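# Lift hopper off grinder inlet and set on bench

## Task

Remove the feed hopper from the grinder's inlet, set it down on the bench next to the grinder, and release it so neither gripper is holding it at the end.

## Robot and tools

Robot: two arms, left_arm and right_arm, each ending in a parallel two-finger gripper. The fingers extend along the gripper's own +z axis and close together along its y axis. The reported hand position is the spot between the finger pads, roughly 1 cm short of the tips.

World frame (used in every result): origin on the tabletop midway between the arms, +z up, +x outward over the table, and left_arm sits toward +y. The arm names do not correspond to image sides. Printed hand positions may be slightly wrong, especially at long reach.

The row format (shared by execute_actions and move): one flat list of 14 numbers, each between -1 and 1, always covering both arms even if one is idle. Order: dx, dy, dz, rx, ry, rz, opening for left_arm, then the same seven for right_arm. The first six per arm are an offset (not a pose) expressed in that gripper's own axes, relative to the gripper's measured pose when the action (or move) began. Scale: 1.0 equals 0.6 m for dx/dy/dz and 180 degrees for the rotation; rx, ry, rz form a single rotation vector. Opening is absolute, not an offset: +1 is fully open (0.094 m), -1 fully closed.

execute_actions(actions): a list of actions run in sequence. Each action is a table of up to 15 rows; each row lasts one control step of 1/30 s, and if fewer than 15 rows are given the last row is repeated to fill 15 steps. All rows within one action are measured from that action's starting pose, not from the prior row. For the first action of a call, the start is the pose last reported in this scene. An empty list simply returns state and images. Per step, the commanded pose is clipped to within 70 mm and 16 degrees of the measured pose; inverse kinematics favors position over orientation, so a large offset may need several actions. After an action the arm continues at most to its last clipped pose.

move(target, speed, blocking): target is one 14-number row as above, offsets measured from the pose in the scene's latest result that shows one. Each gripper travels a straight line toward its goal; both arms finish together, taking 0.5 to 10 s (longer paths get cut off at 10 s). speed is the path's top speed in m/s, 0.002 to 0.5, default 0.25; rotation is capped at twice that in rad/s. Openings are sent at the start. Paths do not avoid obstacles or the other arm, and grippers can overshoot speed near full extension. Faster contact hits harder; aiming further past a contact presses harder. With blocking=false you get a result after 0.5 s while motion continues; you must call wait or stop before sending more rows or moves. The result adds a move: line giving the ending (done, off_target, moving, held, fault), which limits fired (paced = pose clipped; held = a check blocked steps, after which the arm may speed up), and each gripper's remaining distance.

wait(seconds): 0 to 10 s, arms keep their last command; returns early if a running move ends. stop(): brakes a running move (needs stopping distance; fingers keep moving). zoom_image(camera, region): region [x0, y0, x1, y1] in pixels of that camera's latest image, at most 504x504, top-left origin. Cameras: cam_head_left, cam_head_right, cam_high, cam_low, cam_left_wrist, cam_right_wrist, all 504x504; calibration lines give K, distortion and T_world_to_cam. finished_scene(scene): ends the scene with the given number after the last command is held; irreversible. Replying with no tool call ends everything.

Reading results: each arm line gives end_effector_position (m) and end_effector_quat_wxyz. Hand target lines show where the controller is currently driving each gripper. grip_measured is the finger opening on the command scale; the last joint value is the opening in metres. Pose unreachable means the clearance check altered or blocked that arm's command. FAULT lines mark a stopped arm; MOTOR HOT warns from 85 °C, and at 100 °C an OVER-TEMPERATURE FAULT drops that arm and its load.

Practical points: arms usually settle a centimetre or more low; repeated zero offsets let them sag. To hold an arm still, send the offset back to its desired pose in the first call of a reply, zeros afterwards, and raise the aim if it stays low. To grip, command an opening about 0.03 under grip_measured (less for a lighter hold); each gripper reading may be off by about 1 mm. Grip force tops out near 50 to 62 N per pad, less on thin parts. Brief tugs or pushes on objects may occur, so grip firmly. Avoid dropping the hopper, slamming it, pushing hard, letting the arms collide, or knocking anything off the table. Holding loads heats motors, even while you think, so do not linger. Lift the hopper clear of the inlet, lower it gently onto the bench, open the fingers, and back away before ending the scene.

Each tool is called as name([rows], argument=value, ...), one row to a line, values as JSON.

## Session

I'll start by looking at the scene.

execute_actions(actions=[])

Scene clock: 0.00 s.
left_arm: end_effector_position=(+0.5271, +0.8004, +0.1277) grip_measured=+1.000 end_effector_quat_wxyz=(-0.533, +0.838, -0.013, +0.113) | right_arm: end_effector_position=(+0.3624, -0.5175, +0.3115) grip_measured=+1.000 end_effector_quat_wxyz=(-0.057, +0.039, +0.986, -0.155)
Joint positions: left_arm=[ 0.668  1.967  1.35   0.124 -0.543 -2.035  0.094] | right_arm=[-0.412  1.308  1.397 -1.664  0.331 -0.301  0.094]
Joint velocities: left_arm=[-0.005 -0.015  0.007  0.002  0.051  0.007  0.   ] | right_arm=[-0.015  0.015 -0.002  0.002 -0.007  0.007  0.   ]
Motor temperatures (°C, as the motors report them): left_arm=[20 20 18 19 19 19] | right_arm=[19 20 20 19 19 19]
Hand target (left_arm): +0.534, +0.807, +0.153; -0.547, +0.827, -0.006, +0.127
Hand target (right_arm): +0.368, -0.520, +0.321; -0.045, +0.041, +0.985, -0.159

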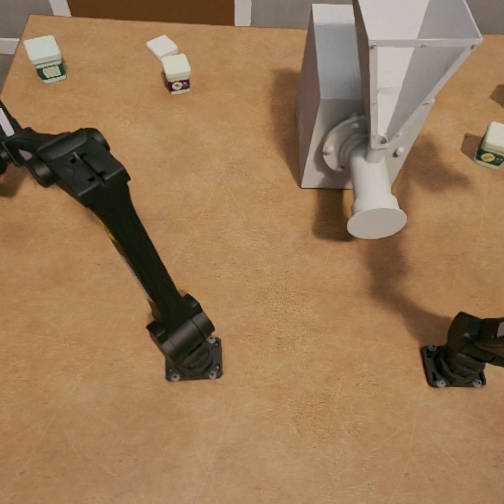

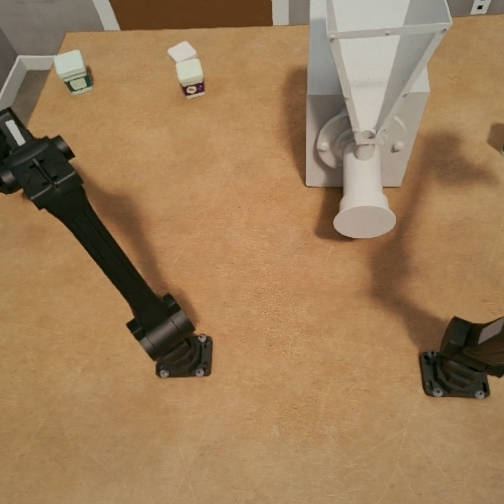

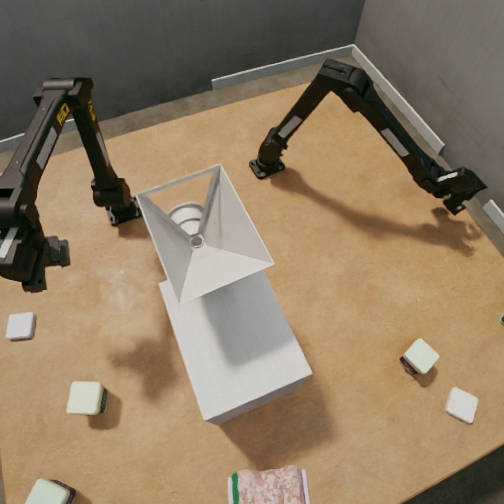

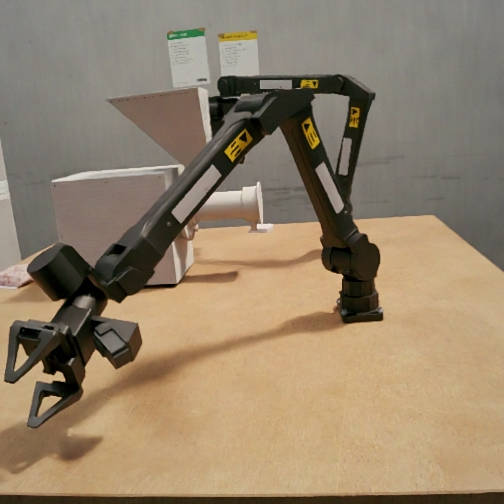

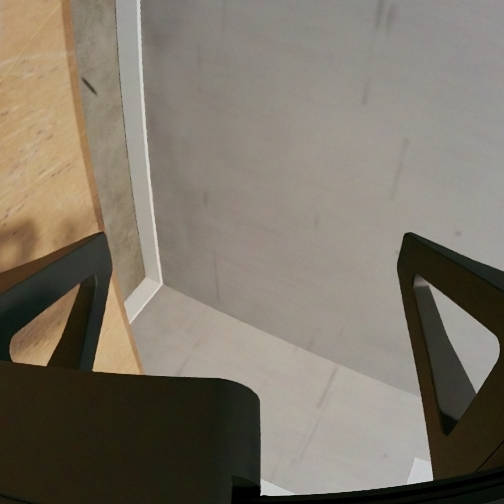

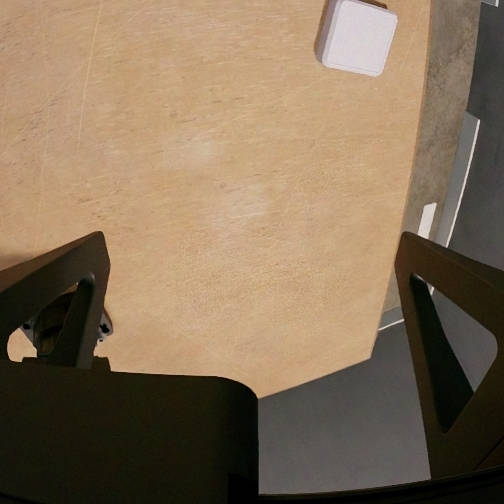

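zoom_image(camera="cam_head_left", region=[260, 0, 504, 250])

zoom_image(camera="cam_high", region=[100, 140, 340, 440])

zoom_image(camera="cam_low", region=[20, 60, 300, 300])

zoom_image(camera="cam_head_right", region=[260, 0, 504, 250])

Region (260, 0, 504, 250) of cam_head_left's 504x504 image, scaled by 2.016, with more detail than that image has; it fills the left 492 columns of this view, and the rest is white.

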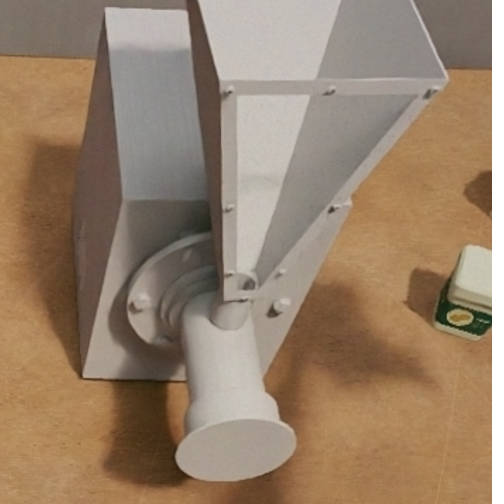

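Region (100, 140, 340, 440) of cam_high's 504x504 image, scaled by 1.680, with more detail than that image has; it fills the left 403 columns of this view, and the rest is white.

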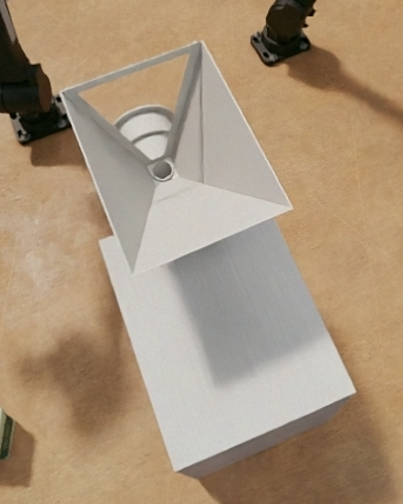

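Region (20, 60, 300, 300) of cam_low's 504x504 image, scaled by 1.800, with more detail than that image has; it fills the top 432 rows of this view, and the rest is white.

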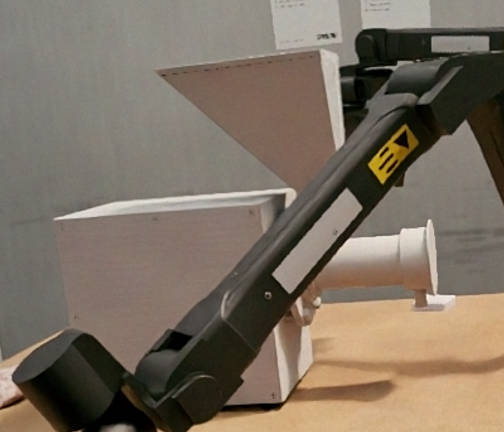

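Region (260, 0, 504, 250) of cam_head_right's 504x504 image, scaled by 2.016, with more detail than that image has; it fills the left 492 columns of this view, and the rest is white.

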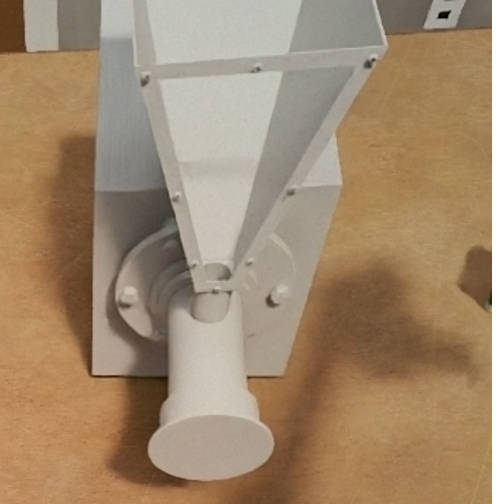

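move(target=[0.0073, -0.0373, -0.0169, 0, 0, 0, 1, 0.2409, 0.4344, -0.2026, -0.182, -0.542, -0.0347, 1], speed=0.3)

Scene clock: 123.50 s.
left_arm: end_effector_position=(+0.5220, +0.7956, +0.1206) grip_measured=+1.000 end_effector_quat_wxyz=(-0.520, +0.848, -0.020, +0.099) | right_arm: end_effector_position=(+0.2524, -0.2171, +0.3498) grip_measured=+1.000 end_effector_quat_wxyz=(+0.693, -0.136, +0.700, +0.109)
Joint positions: left_arm=[ 0.668  1.96   1.345  0.076 -0.543 -2.035  0.094] | right_arm=[ 0.792  0.026  0.418 -0.412  0.475 -0.028  0.094]
Joint velocities: left_arm=[-0.005 -0.015  0.002  0.017  0.095 -0.022  0.   ] | right_arm=[ 0.005 -0.015  0.002  0.002 -0.051 -0.051  0.   ]
Motor temperatures (°C, as the motors report them): left_arm=[20 24 23 19 19 19] | right_arm=[19 21 27 19 19 19]
Hand target (left_arm): +0.527, +0.800, +0.153; -0.534, +0.838, -0.013, +0.113
Hand target (right_arm): +0.252, -0.217, +0.354; +0.698, -0.136, +0.695, +0.109
Off the commanded pose (left_arm): 0.033 m, 3 deg.
Off the commanded pose (right_arm): 0.011 m, 2 deg.
move: off_target (left_arm, right_arm)
camera_calibration (this result's frames):
cam_left_wrist: T_world_to_cam=[[-0.0591742, 0.459122, 0.8864, -0.440138], [0.688938, -0.623803, 0.369099, 0.0965229], [0.722401, 0.632516, -0.279394, -0.7203], [0, 0, 0, 1]] pos_world=[0.427802, 0.71789, 0.153264]
cam_right_wrist: T_world_to_cam=[[0.338644, -0.938473, 0.0677438, -0.313641], [-0.539562, -0.252674, -0.803137, 0.365269], [0.770839, 0.235426, -0.591931, 0.185358], [0, 0, 0, 1]] pos_world=[0.160417, -0.245688, 0.424327]

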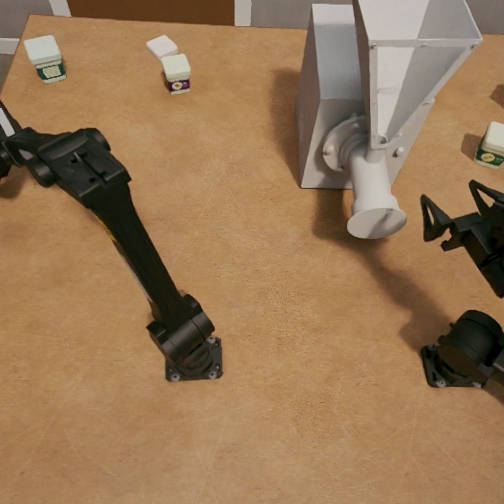

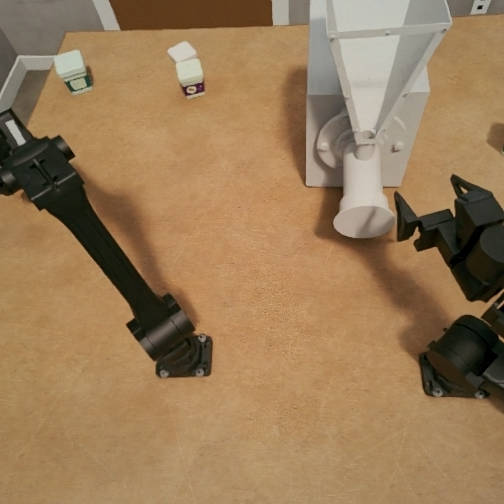

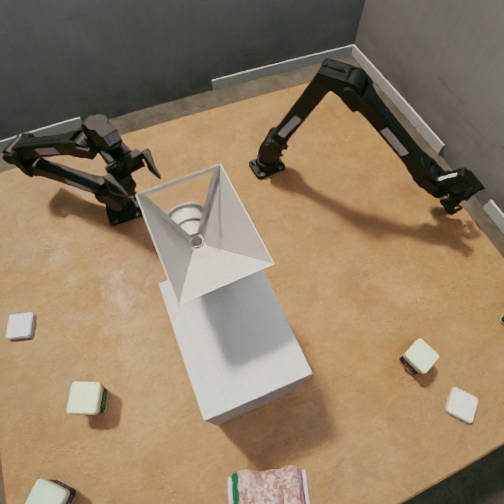

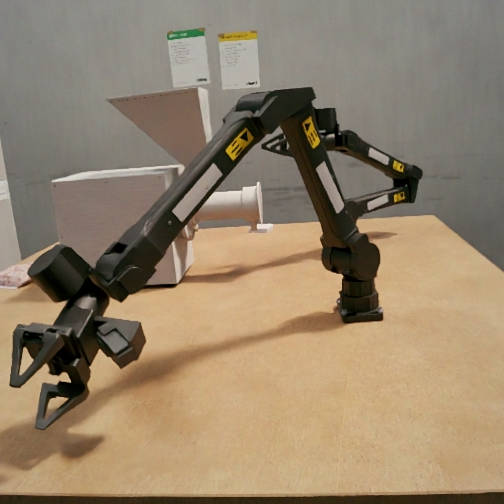

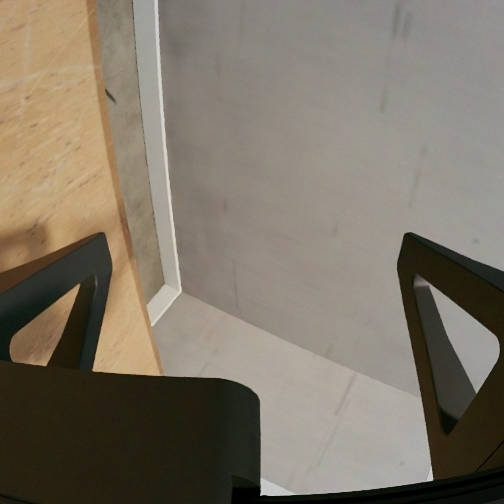

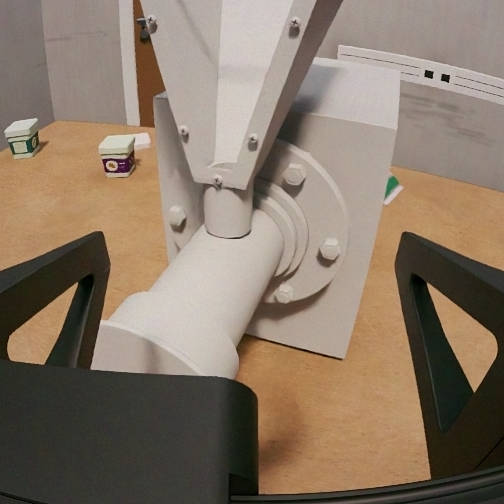

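zoom_image(camera="cam_right_wrist", region=[120, 60, 380, 320])

Region (120, 60, 380, 320) of cam_right_wrist's 504x504 image, scaled by 1.938, with more detail than that image has.

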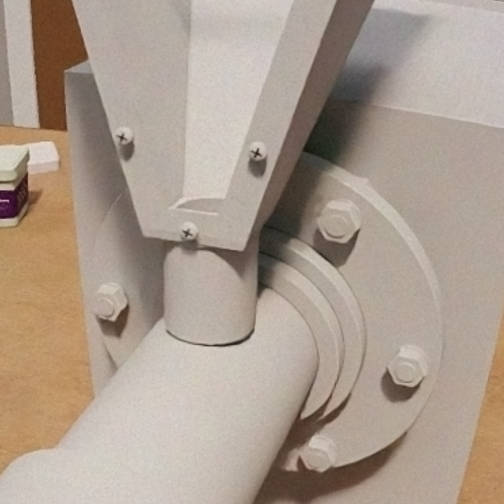

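move(target=[0.0537, -0.1928, -0.8425, 0.0657, 0.555, 0.694, 1, -0.007, 0, 0, 0, 0, 0, 1], speed=0.4)

Scene clock: 247.60 s.
left_arm: end_effector_position=(+0.4423, +0.3976, +0.4283) grip_measured=+1.000 end_effector_quat_wxyz=(+0.205, -0.054, +0.967, -0.145) | right_arm: end_effector_position=(+0.2524, -0.2171, +0.3498) grip_measured=+1.000 end_effector_quat_wxyz=(+0.693, -0.137, +0.700, +0.108)
Joint positions: left_arm=[ 0.488  1.367  1.729 -1.699  0.453  0.399  0.094] | right_arm=[ 0.792  0.026  0.418 -0.412  0.475 -0.029  0.094]
Joint velocities: left_arm=[-0.015  0.005  0.002 -0.022 -0.037  0.007  0.   ] | right_arm=[-0.015 -0.005 -0.007 -0.007  0.037  0.007  0.   ]
Motor temperatures (°C, as the motors report them): left_arm=[20 26 25 19 19 19] | right_arm=[19 21 28 19 19 19]
Hand target (left_arm): +0.446, +0.397, +0.447; +0.222, -0.039, +0.965, -0.134
Hand target (right_arm): +0.252, -0.217, +0.354; +0.693, -0.136, +0.700, +0.109
Off the commanded pose (left_arm): 0.024 m, 3 deg.
Off the commanded pose (right_arm): 0.004 m, 0 deg.
joint sent to its limit (left arm) — the command would take joint 4 (wrist pitch) past its lower limit, so that joint was sent only as far as its limit.
move: off_target (left_arm)
camera_calibration (this result's frames):
cam_left_wrist: T_world_to_cam=[[0.0378783, -0.954061, 0.297207, 0.236375], [-0.980435, 0.0220102, 0.195609, 0.345405], [-0.193164, -0.298802, -0.934561, 0.730776], [0, 0, 0, 1]] pos_world=[0.470854, 0.436271, 0.545138]
cam_right_wrist: T_world_to_cam=[[0.338633, -0.938365, 0.0692658, -0.314148], [-0.539138, -0.25384, -0.803054, 0.36488], [0.77114, 0.234597, -0.591867, 0.185079], [0, 0, 0, 1]] pos_world=[0.160379, -0.245584, 0.42432]

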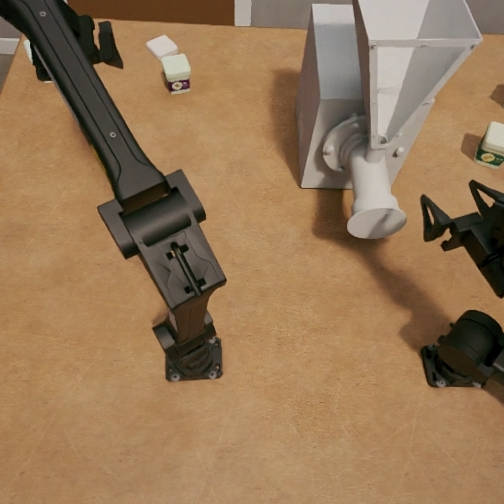

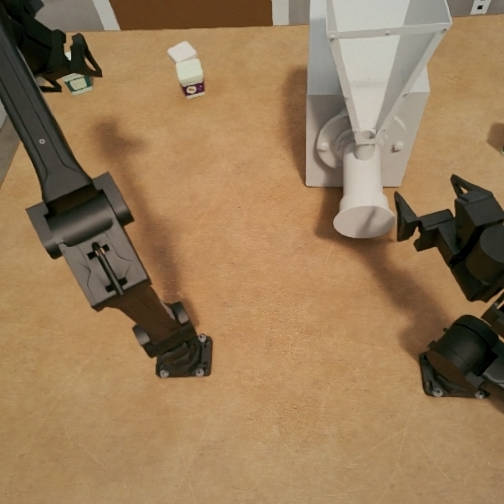

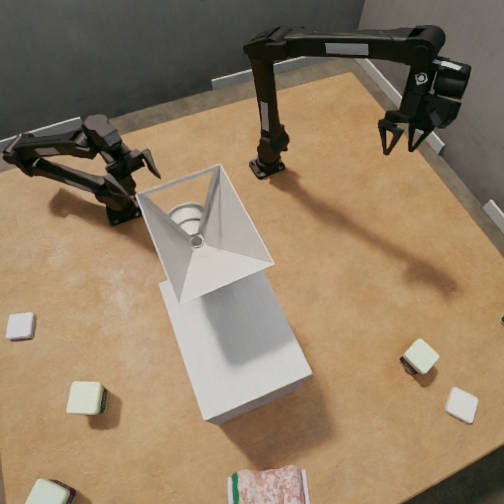

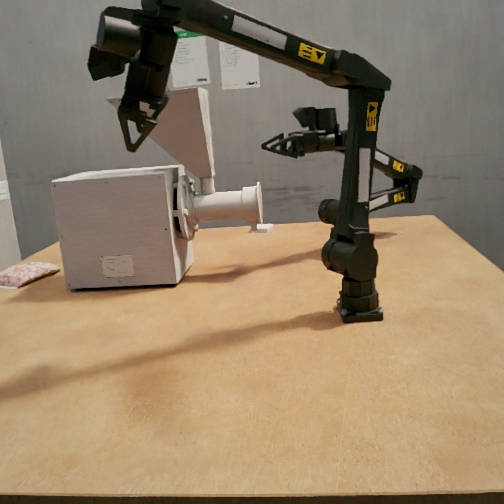

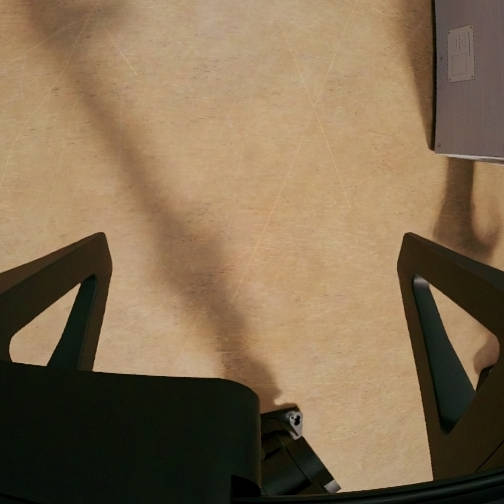

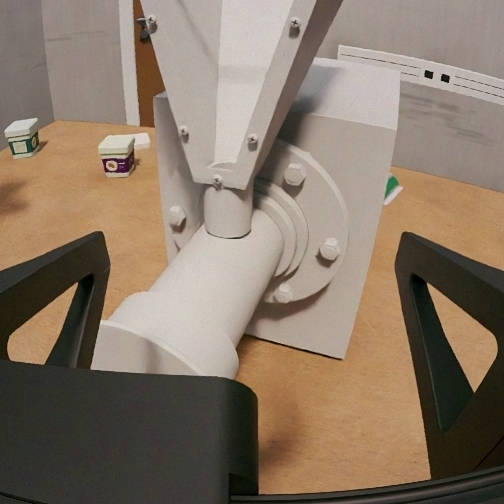

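move(target=[-0.0203, -0.7507, -0.0593, 0, -0.004, 0.0159, 1, -0.007, 0, 0, 0, 0, 0, 1], speed=0.3)

Scene clock: 288.70 s.
left_arm: end_effector_position=(+0.4540, -0.0151, +0.5758) grip_measured=+1.000 end_effector_quat_wxyz=(+0.257, -0.023, +0.951, -0.167) | right_arm: end_effector_position=(+0.2524, -0.2171, +0.3498) grip_measured=+1.000 end_effector_quat_wxyz=(+0.693, -0.137, +0.700, +0.108)
Joint positions: left_arm=[-0.625  1.486  2.241 -1.702  0.003 -0.597  0.094] | right_arm=[ 0.792  0.026  0.418 -0.412  0.475 -0.029  0.094]
Joint velocities: left_arm=[-0.005  0.005  0.007  0.007 -0.051 -0.037  0.   ] | right_arm=[-0.005 -0.005 -0.022  0.017  0.022 -0.051  0.   ]
Motor temperatures (°C, as the motors report them): left_arm=[20 24 27 19 19 19] | right_arm=[19 21 29 19 19 19]
Hand target (left_arm): +0.451, -0.012, +0.596; +0.275, -0.030, +0.944, -0.180
Hand target (right_arm): +0.252, -0.217, +0.354; +0.693, -0.137, +0.700, +0.108
Off the commanded pose (left_arm): 0.025 m, 6 deg.
Off the commanded pose (right_arm): 0.004 m, 0 deg.
joint sent to its limit (left arm) — the command would take joint 4 (wrist pitch) past its lower limit, so that joint was sent only as far as its limit.
move: off_target (left_arm)
camera_calibration (this result's frames):
cam_left_wrist: T_world_to_cam=[[-0.0495603, -0.944468, 0.324845, -0.177644], [-0.994021, 0.0783245, 0.0760699, 0.413], [-0.0972888, -0.319133, -0.942703, 0.708478], [0, 0, 0, 1]] pos_world=[0.470654, 0.0259721, 0.694174]
cam_right_wrist: T_world_to_cam=[[0.338633, -0.938365, 0.0692658, -0.314148], [-0.539138, -0.25384, -0.803054, 0.36488], [0.77114, 0.234597, -0.591867, 0.185079], [0, 0, 0, 1]] pos_world=[0.160379, -0.245584, 0.42432]

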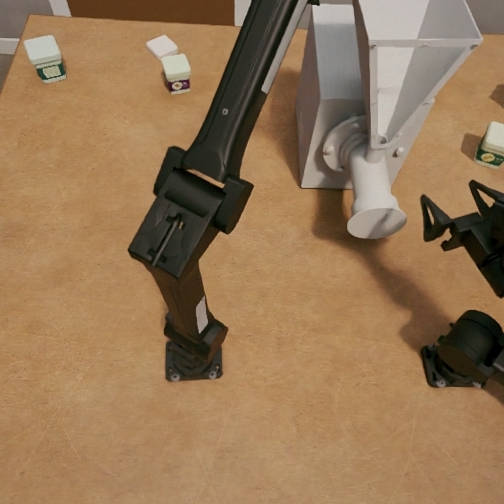

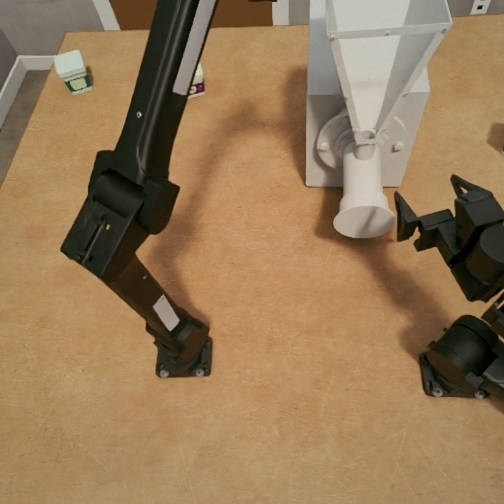

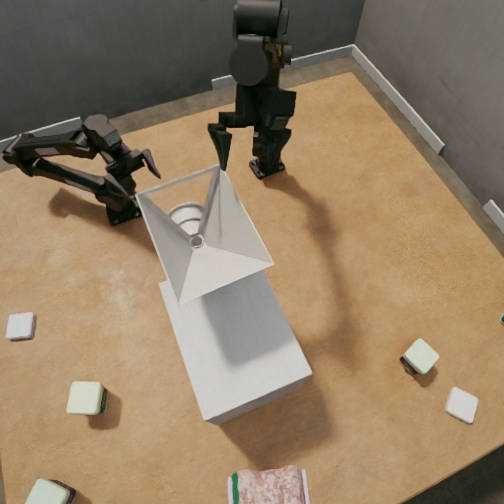

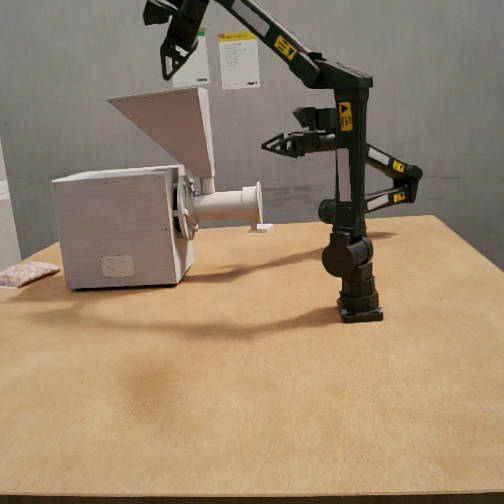

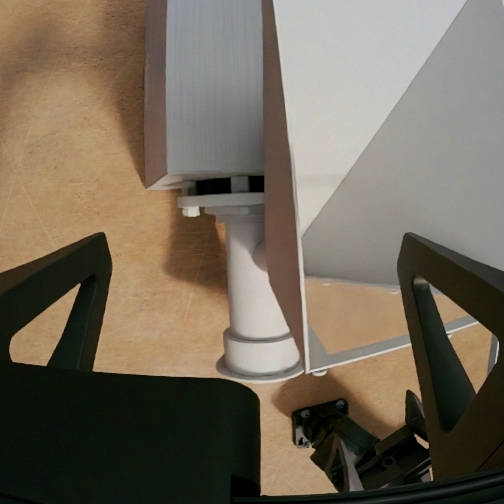

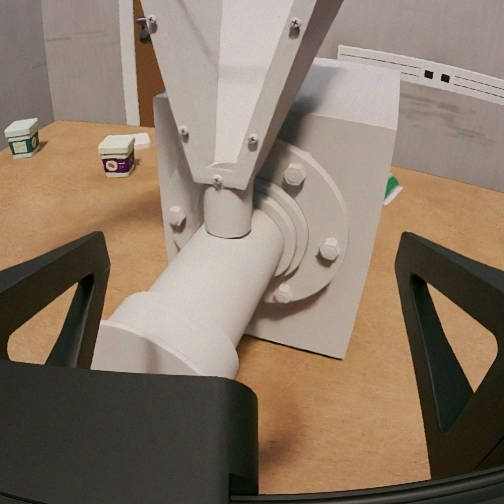

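zoom_image(camera="cam_left_wrist", region=[130, 0, 504, 400])

Region (130, 0, 504, 400) of cam_left_wrist's 504x504 image, scaled by 1.260, with more detail than that image has; it fills the left 471 columns of this view, and the rest is white.

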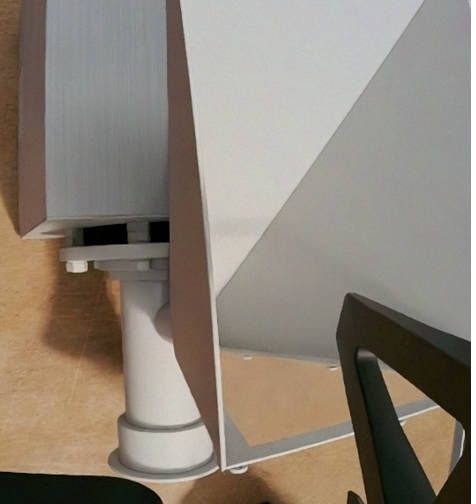

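move(target=[0.0232, -0.0477, 0.061, -0.0224, -0.0115, -0.0023, 1, -0.007, 0, 0, 0, 0, 0, 1], speed=0.1)

Scene clock: 360.77 s.
left_arm: end_effector_position=(+0.4581, -0.0494, +0.5444) grip_measured=+1.000 end_effector_quat_wxyz=(+0.266, -0.034, +0.955, -0.126) | right_arm: end_effector_position=(+0.2524, -0.2171, +0.3498) grip_measured=+1.000 end_effector_quat_wxyz=(+0.693, -0.137, +0.700, +0.108)
Joint positions: left_arm=[-0.727  1.507  2.172 -1.652 -0.135 -0.681  0.094] | right_arm=[ 0.792  0.026  0.418 -0.412  0.475 -0.029  0.094]
Joint velocities: left_arm=[ 0.005 -0.024 -0.007  0.007 -0.022  0.007  0.   ] | right_arm=[-0.015 -0.015 -0.002  0.002 -0.037  0.037  0.   ]
Motor temperatures (°C, as the motors report them): left_arm=[20 24 27 19 19 19] | right_arm=[19 21 30 19 19 19]
Hand target (left_arm): +0.459, -0.054, +0.549; +0.273, -0.038, +0.952, -0.135
Hand target (right_arm): +0.252, -0.217, +0.354; +0.693, -0.137, +0.700, +0.108
Off the commanded pose (left_arm): 0.007 m, 1 deg.
Off the commanded pose (right_arm): 0.004 m, 0 deg.
move: done
camera_calibration (this result's frames):
cam_left_wrist: T_world_to_cam=[[-0.0086606, -0.967175, 0.253964, -0.180994], [-0.997069, 0.0276581, 0.071329, 0.423575], [-0.0760118, -0.252602, -0.96458, 0.673735], [0, 0, 0, 1]] pos_world=[0.471978, -0.0165807, 0.665624]
cam_right_wrist: T_world_to_cam=[[0.338633, -0.938365, 0.0692658, -0.314148], [-0.539138, -0.25384, -0.803054, 0.36488], [0.77114, 0.234597, -0.591867, 0.185079], [0, 0, 0, 1]] pos_world=[0.160379, -0.245584, 0.42432]

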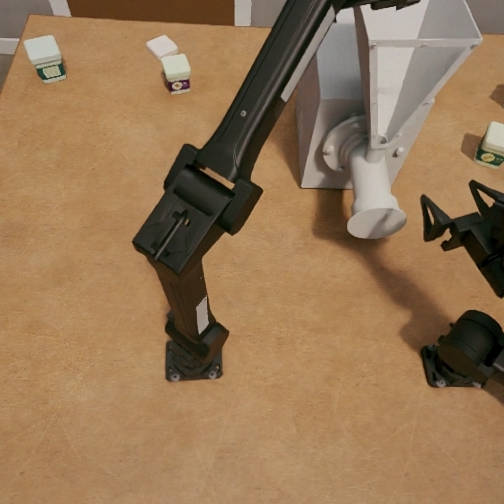

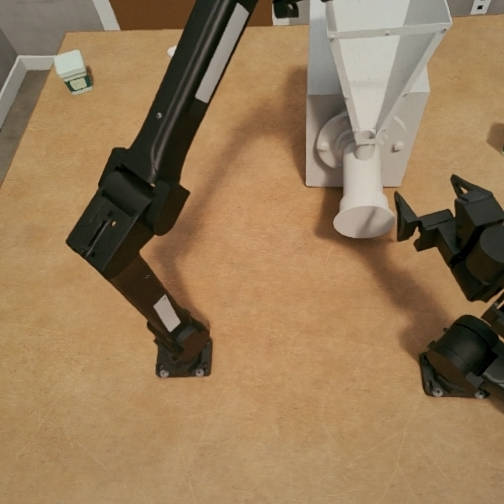

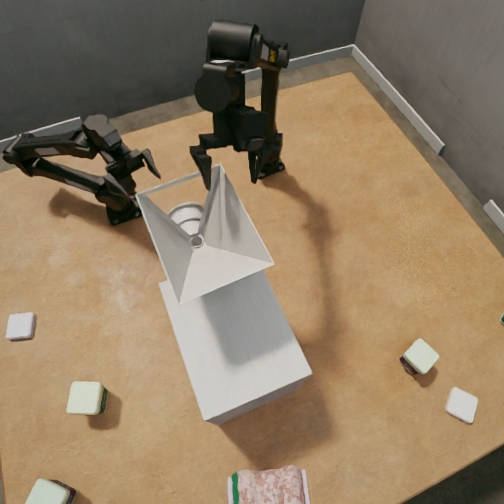

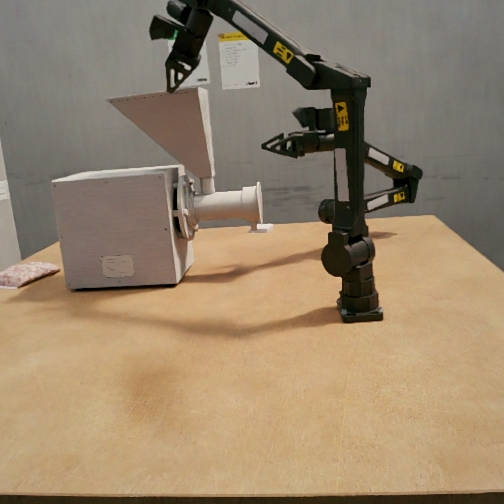

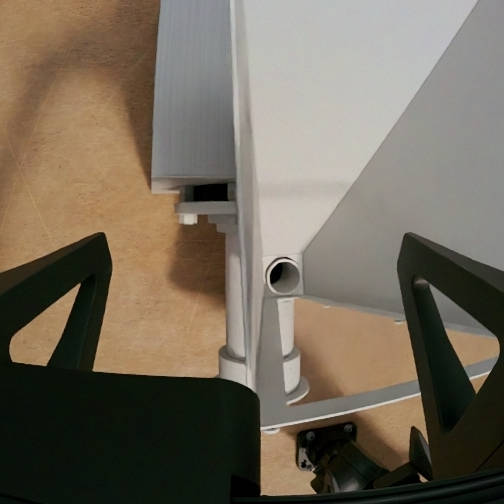

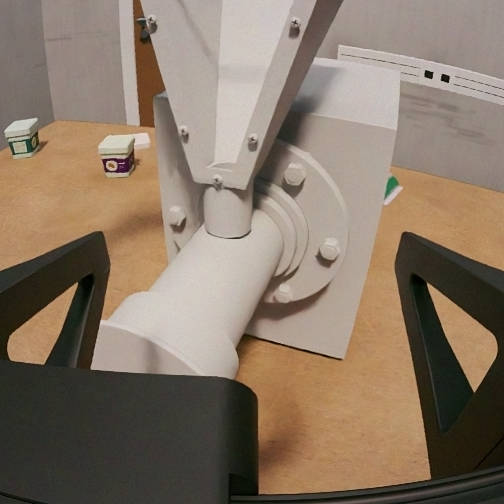

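zoom_image(camera="cam_low", region=[90, 0, 290, 200])

zoom_image(camera="cam_high", region=[130, 60, 330, 310])

Region (90, 0, 290, 200) of cam_low's 504x504 image, scaled by 2.520, with more detail than that image has.

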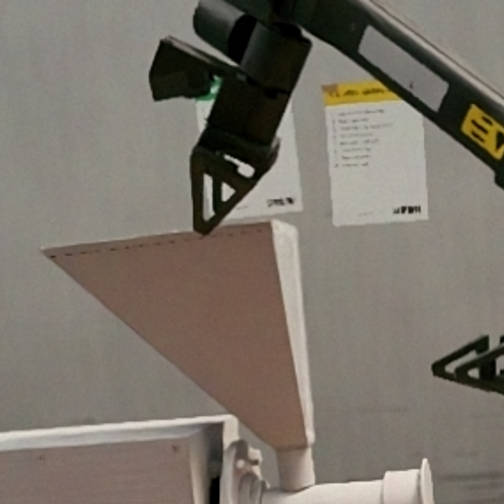

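Region (130, 60, 330, 310) of cam_high's 504x504 image, scaled by 2.016, with more detail than that image has; it fills the left 403 columns of this view, and the rest is white.

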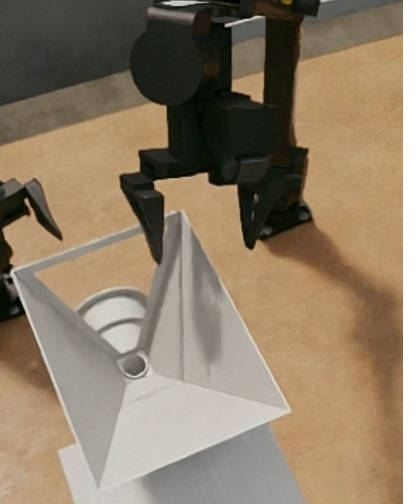

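move(target=[0.0, 0.0, 0.05, 0, 0, 0, 1, -0.007, 0, 0, 0, 0, 0, 1], speed=0.05)

Scene clock: 382.10 s.
left_arm: end_effector_position=(+0.4695, -0.0587, +0.5126) grip_measured=+1.000 end_effector_quat_wxyz=(+0.255, -0.034, +0.959, -0.120) | right_arm: end_effector_position=(+0.2524, -0.2171, +0.3498) grip_measured=+1.000 end_effector_quat_wxyz=(+0.693, -0.137, +0.700, +0.108)
Joint positions: left_arm=[-0.727  1.507  2.081 -1.587 -0.132 -0.682  0.094] | right_arm=[ 0.792  0.026  0.418 -0.412  0.475 -0.029  0.094]
Joint velocities: left_arm=[ 0.005  0.005  0.012 -0.027  0.037  0.007  0.   ] | right_arm=[-0.005 -0.015 -0.007 -0.002 -0.037 -0.037  0.   ]
Motor temperatures (°C, as the motors report them): left_arm=[20 24 25 19 19 19] | right_arm=[19 21 30 19 19 19]
Hand target (left_arm): +0.474, -0.056, +0.520; +0.266, -0.034, +0.955, -0.126
Hand target (right_arm): +0.252, -0.217, +0.354; +0.693, -0.137, +0.700, +0.108
Off the commanded pose (left_arm): 0.008 m, 2 deg.
Off the commanded pose (right_arm): 0.004 m, 0 deg.
move: done
camera_calibration (this result's frames):
cam_left_wrist: T_world_to_cam=[[-0.00288497, -0.970436, 0.241343, -0.178233], [-0.99519, 0.0264194, 0.0943355, 0.424775], [-0.0979226, -0.23991, -0.965844, 0.653316], [0, 0, 0, 1]] pos_world=[0.486192, -0.0274495, 0.633945]
cam_right_wrist: T_world_to_cam=[[0.338633, -0.938365, 0.0692658, -0.314148], [-0.539138, -0.25384, -0.803054, 0.36488], [0.77114, 0.234597, -0.591867, 0.185079], [0, 0, 0, 1]] pos_world=[0.160379, -0.245584, 0.42432]

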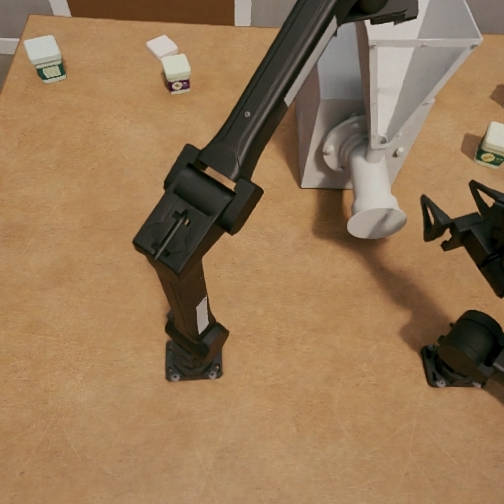

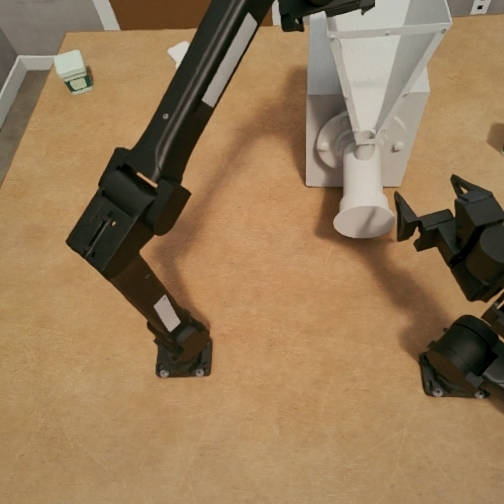

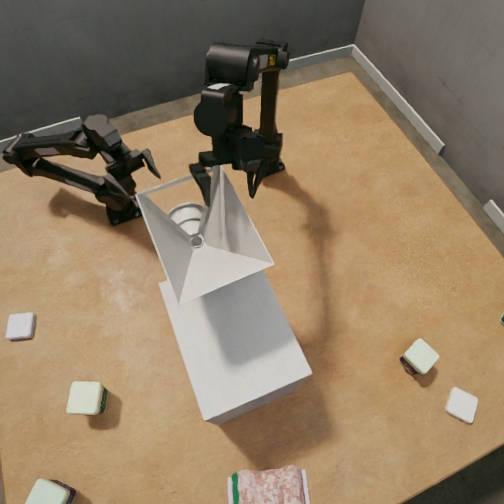

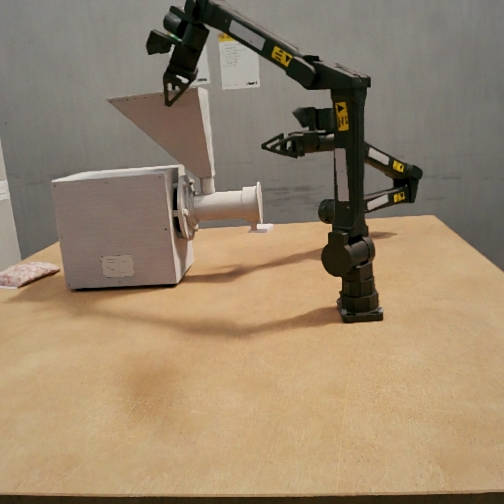

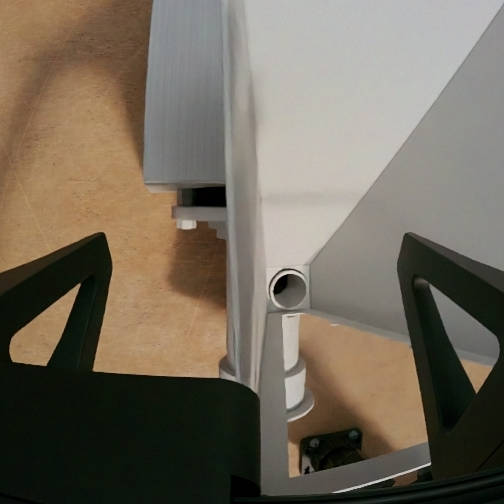

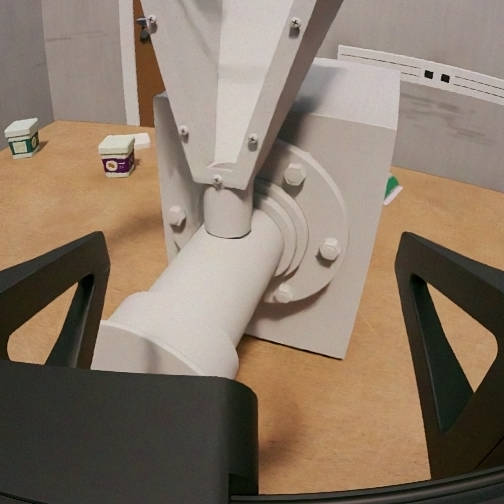

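zoom_image(camera="cam_low", region=[90, 0, 290, 200])

zoom_image(camera="cam_left_wrist", region=[100, 100, 420, 420])

Region (90, 0, 290, 200) of cam_low's 504x504 image, scaled by 2.520, with more detail than that image has.

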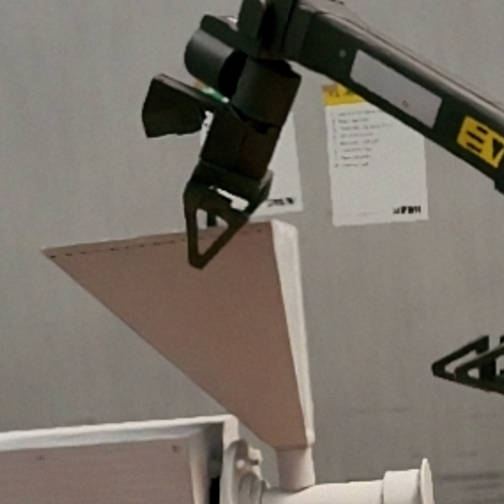

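Region (100, 100, 420, 420) of cam_left_wrist's 504x504 image, scaled by 1.575, with more detail than that image has.

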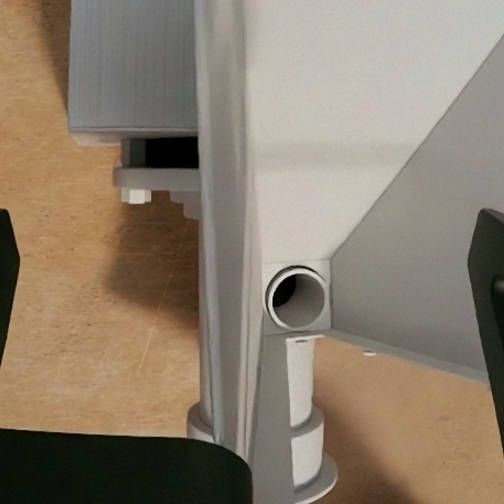

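move(target=[-0.0127, 0.0117, 0.0227, 0.023, -0.007, 0, 1, -0.007, 0, 0, 0, 0, 0, 1], speed=0.04)

Scene clock: 418.63 s.
left_arm: end_effector_position=(+0.4817, -0.0655, +0.4870) grip_measured=+1.000 end_effector_quat_wxyz=(+0.247, -0.024, +0.958, -0.146) | right_arm: end_effector_position=(+0.2524, -0.2171, +0.3498) grip_measured=+1.000 end_effector_quat_wxyz=(+0.693, -0.137, +0.700, +0.108)
Joint positions: left_arm=[-0.701  1.487  1.975 -1.479 -0.064 -0.656  0.094] | right_arm=[ 0.792  0.026  0.418 -0.412  0.475 -0.029  0.094]
Joint velocities: left_arm=[-0.005  0.015  0.007  0.007 -0.007  0.007  0.   ] | right_arm=[-0.015  0.005 -0.007 -0.002 -0.037 -0.007  0.   ]
Motor temperatures (°C, as the motors report them): left_arm=[20 24 25 19 19 19] | right_arm=[19 21 30 19 19 19]
Hand target (left_arm): +0.483, -0.054, +0.503; +0.266, -0.026, +0.951, -0.154
Hand target (right_arm): +0.252, -0.217, +0.354; +0.693, -0.137, +0.700, +0.108
Off the commanded pose (left_arm): 0.020 m, 3 deg.
Off the commanded pose (right_arm): 0.004 m, 0 deg.
move: off_target (left_arm)
camera_calibration (this result's frames):
cam_left_wrist: T_world_to_cam=[[-0.0324958, -0.957687, 0.28597, -0.185261], [-0.992711, 0.0641495, 0.102026, 0.437014], [-0.116053, -0.28057, -0.952792, 0.627808], [0, 0, 0, 1]] pos_world=[0.500668, -0.0293126, 0.606563]
cam_right_wrist: T_world_to_cam=[[0.338633, -0.938365, 0.0692658, -0.314148], [-0.539138, -0.25384, -0.803054, 0.36488], [0.77114, 0.234597, -0.591867, 0.185079], [0, 0, 0, 1]] pos_world=[0.160379, -0.245584, 0.42432]

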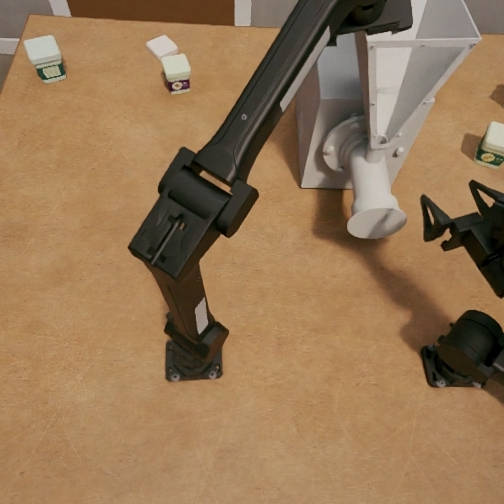

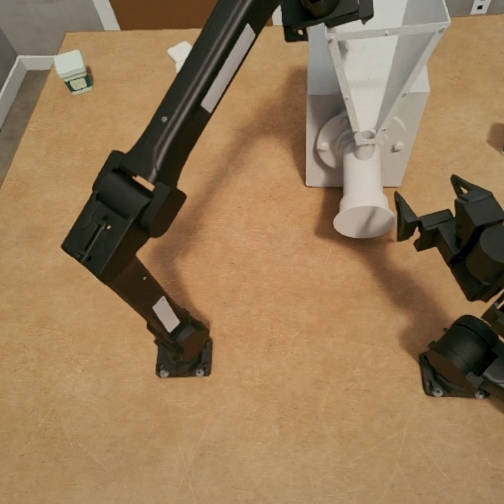

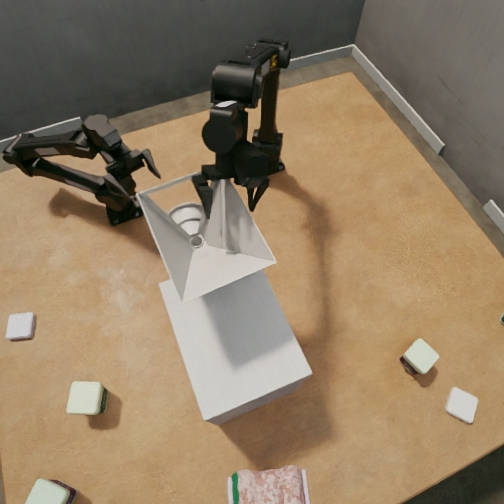

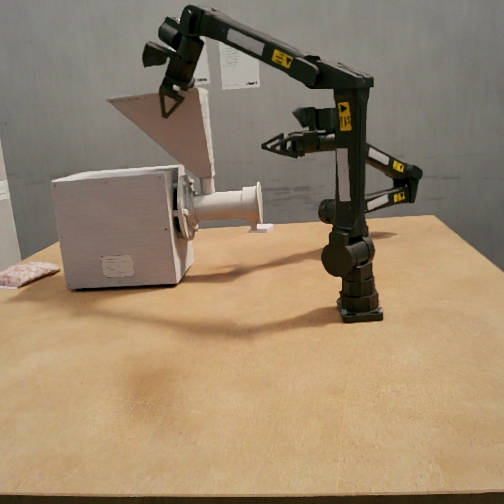

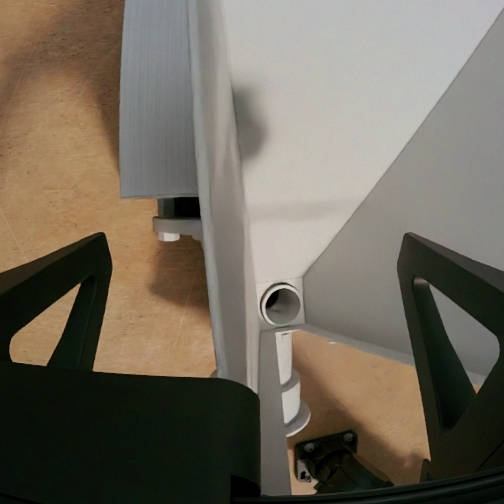

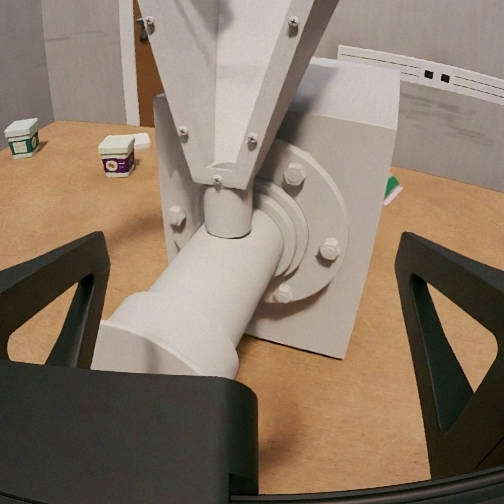

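zoom_image(camera="cam_low", region=[90, 0, 290, 200])

zoom_image(camera="cam_high", region=[130, 100, 330, 310])

Region (90, 0, 290, 200) of cam_low's 504x504 image, scaled by 2.520, with more detail than that image has.

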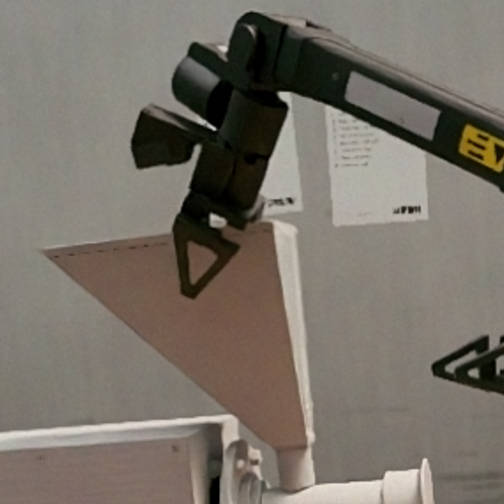

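Region (130, 100, 330, 310) of cam_high's 504x504 image, scaled by 2.400, with more detail than that image has; it fills the left 480 columns of this view, and the rest is white.

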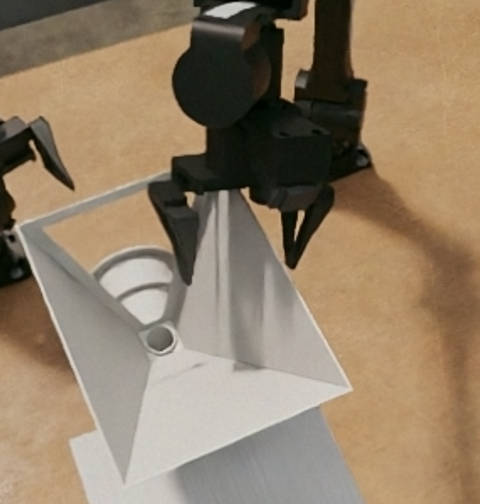

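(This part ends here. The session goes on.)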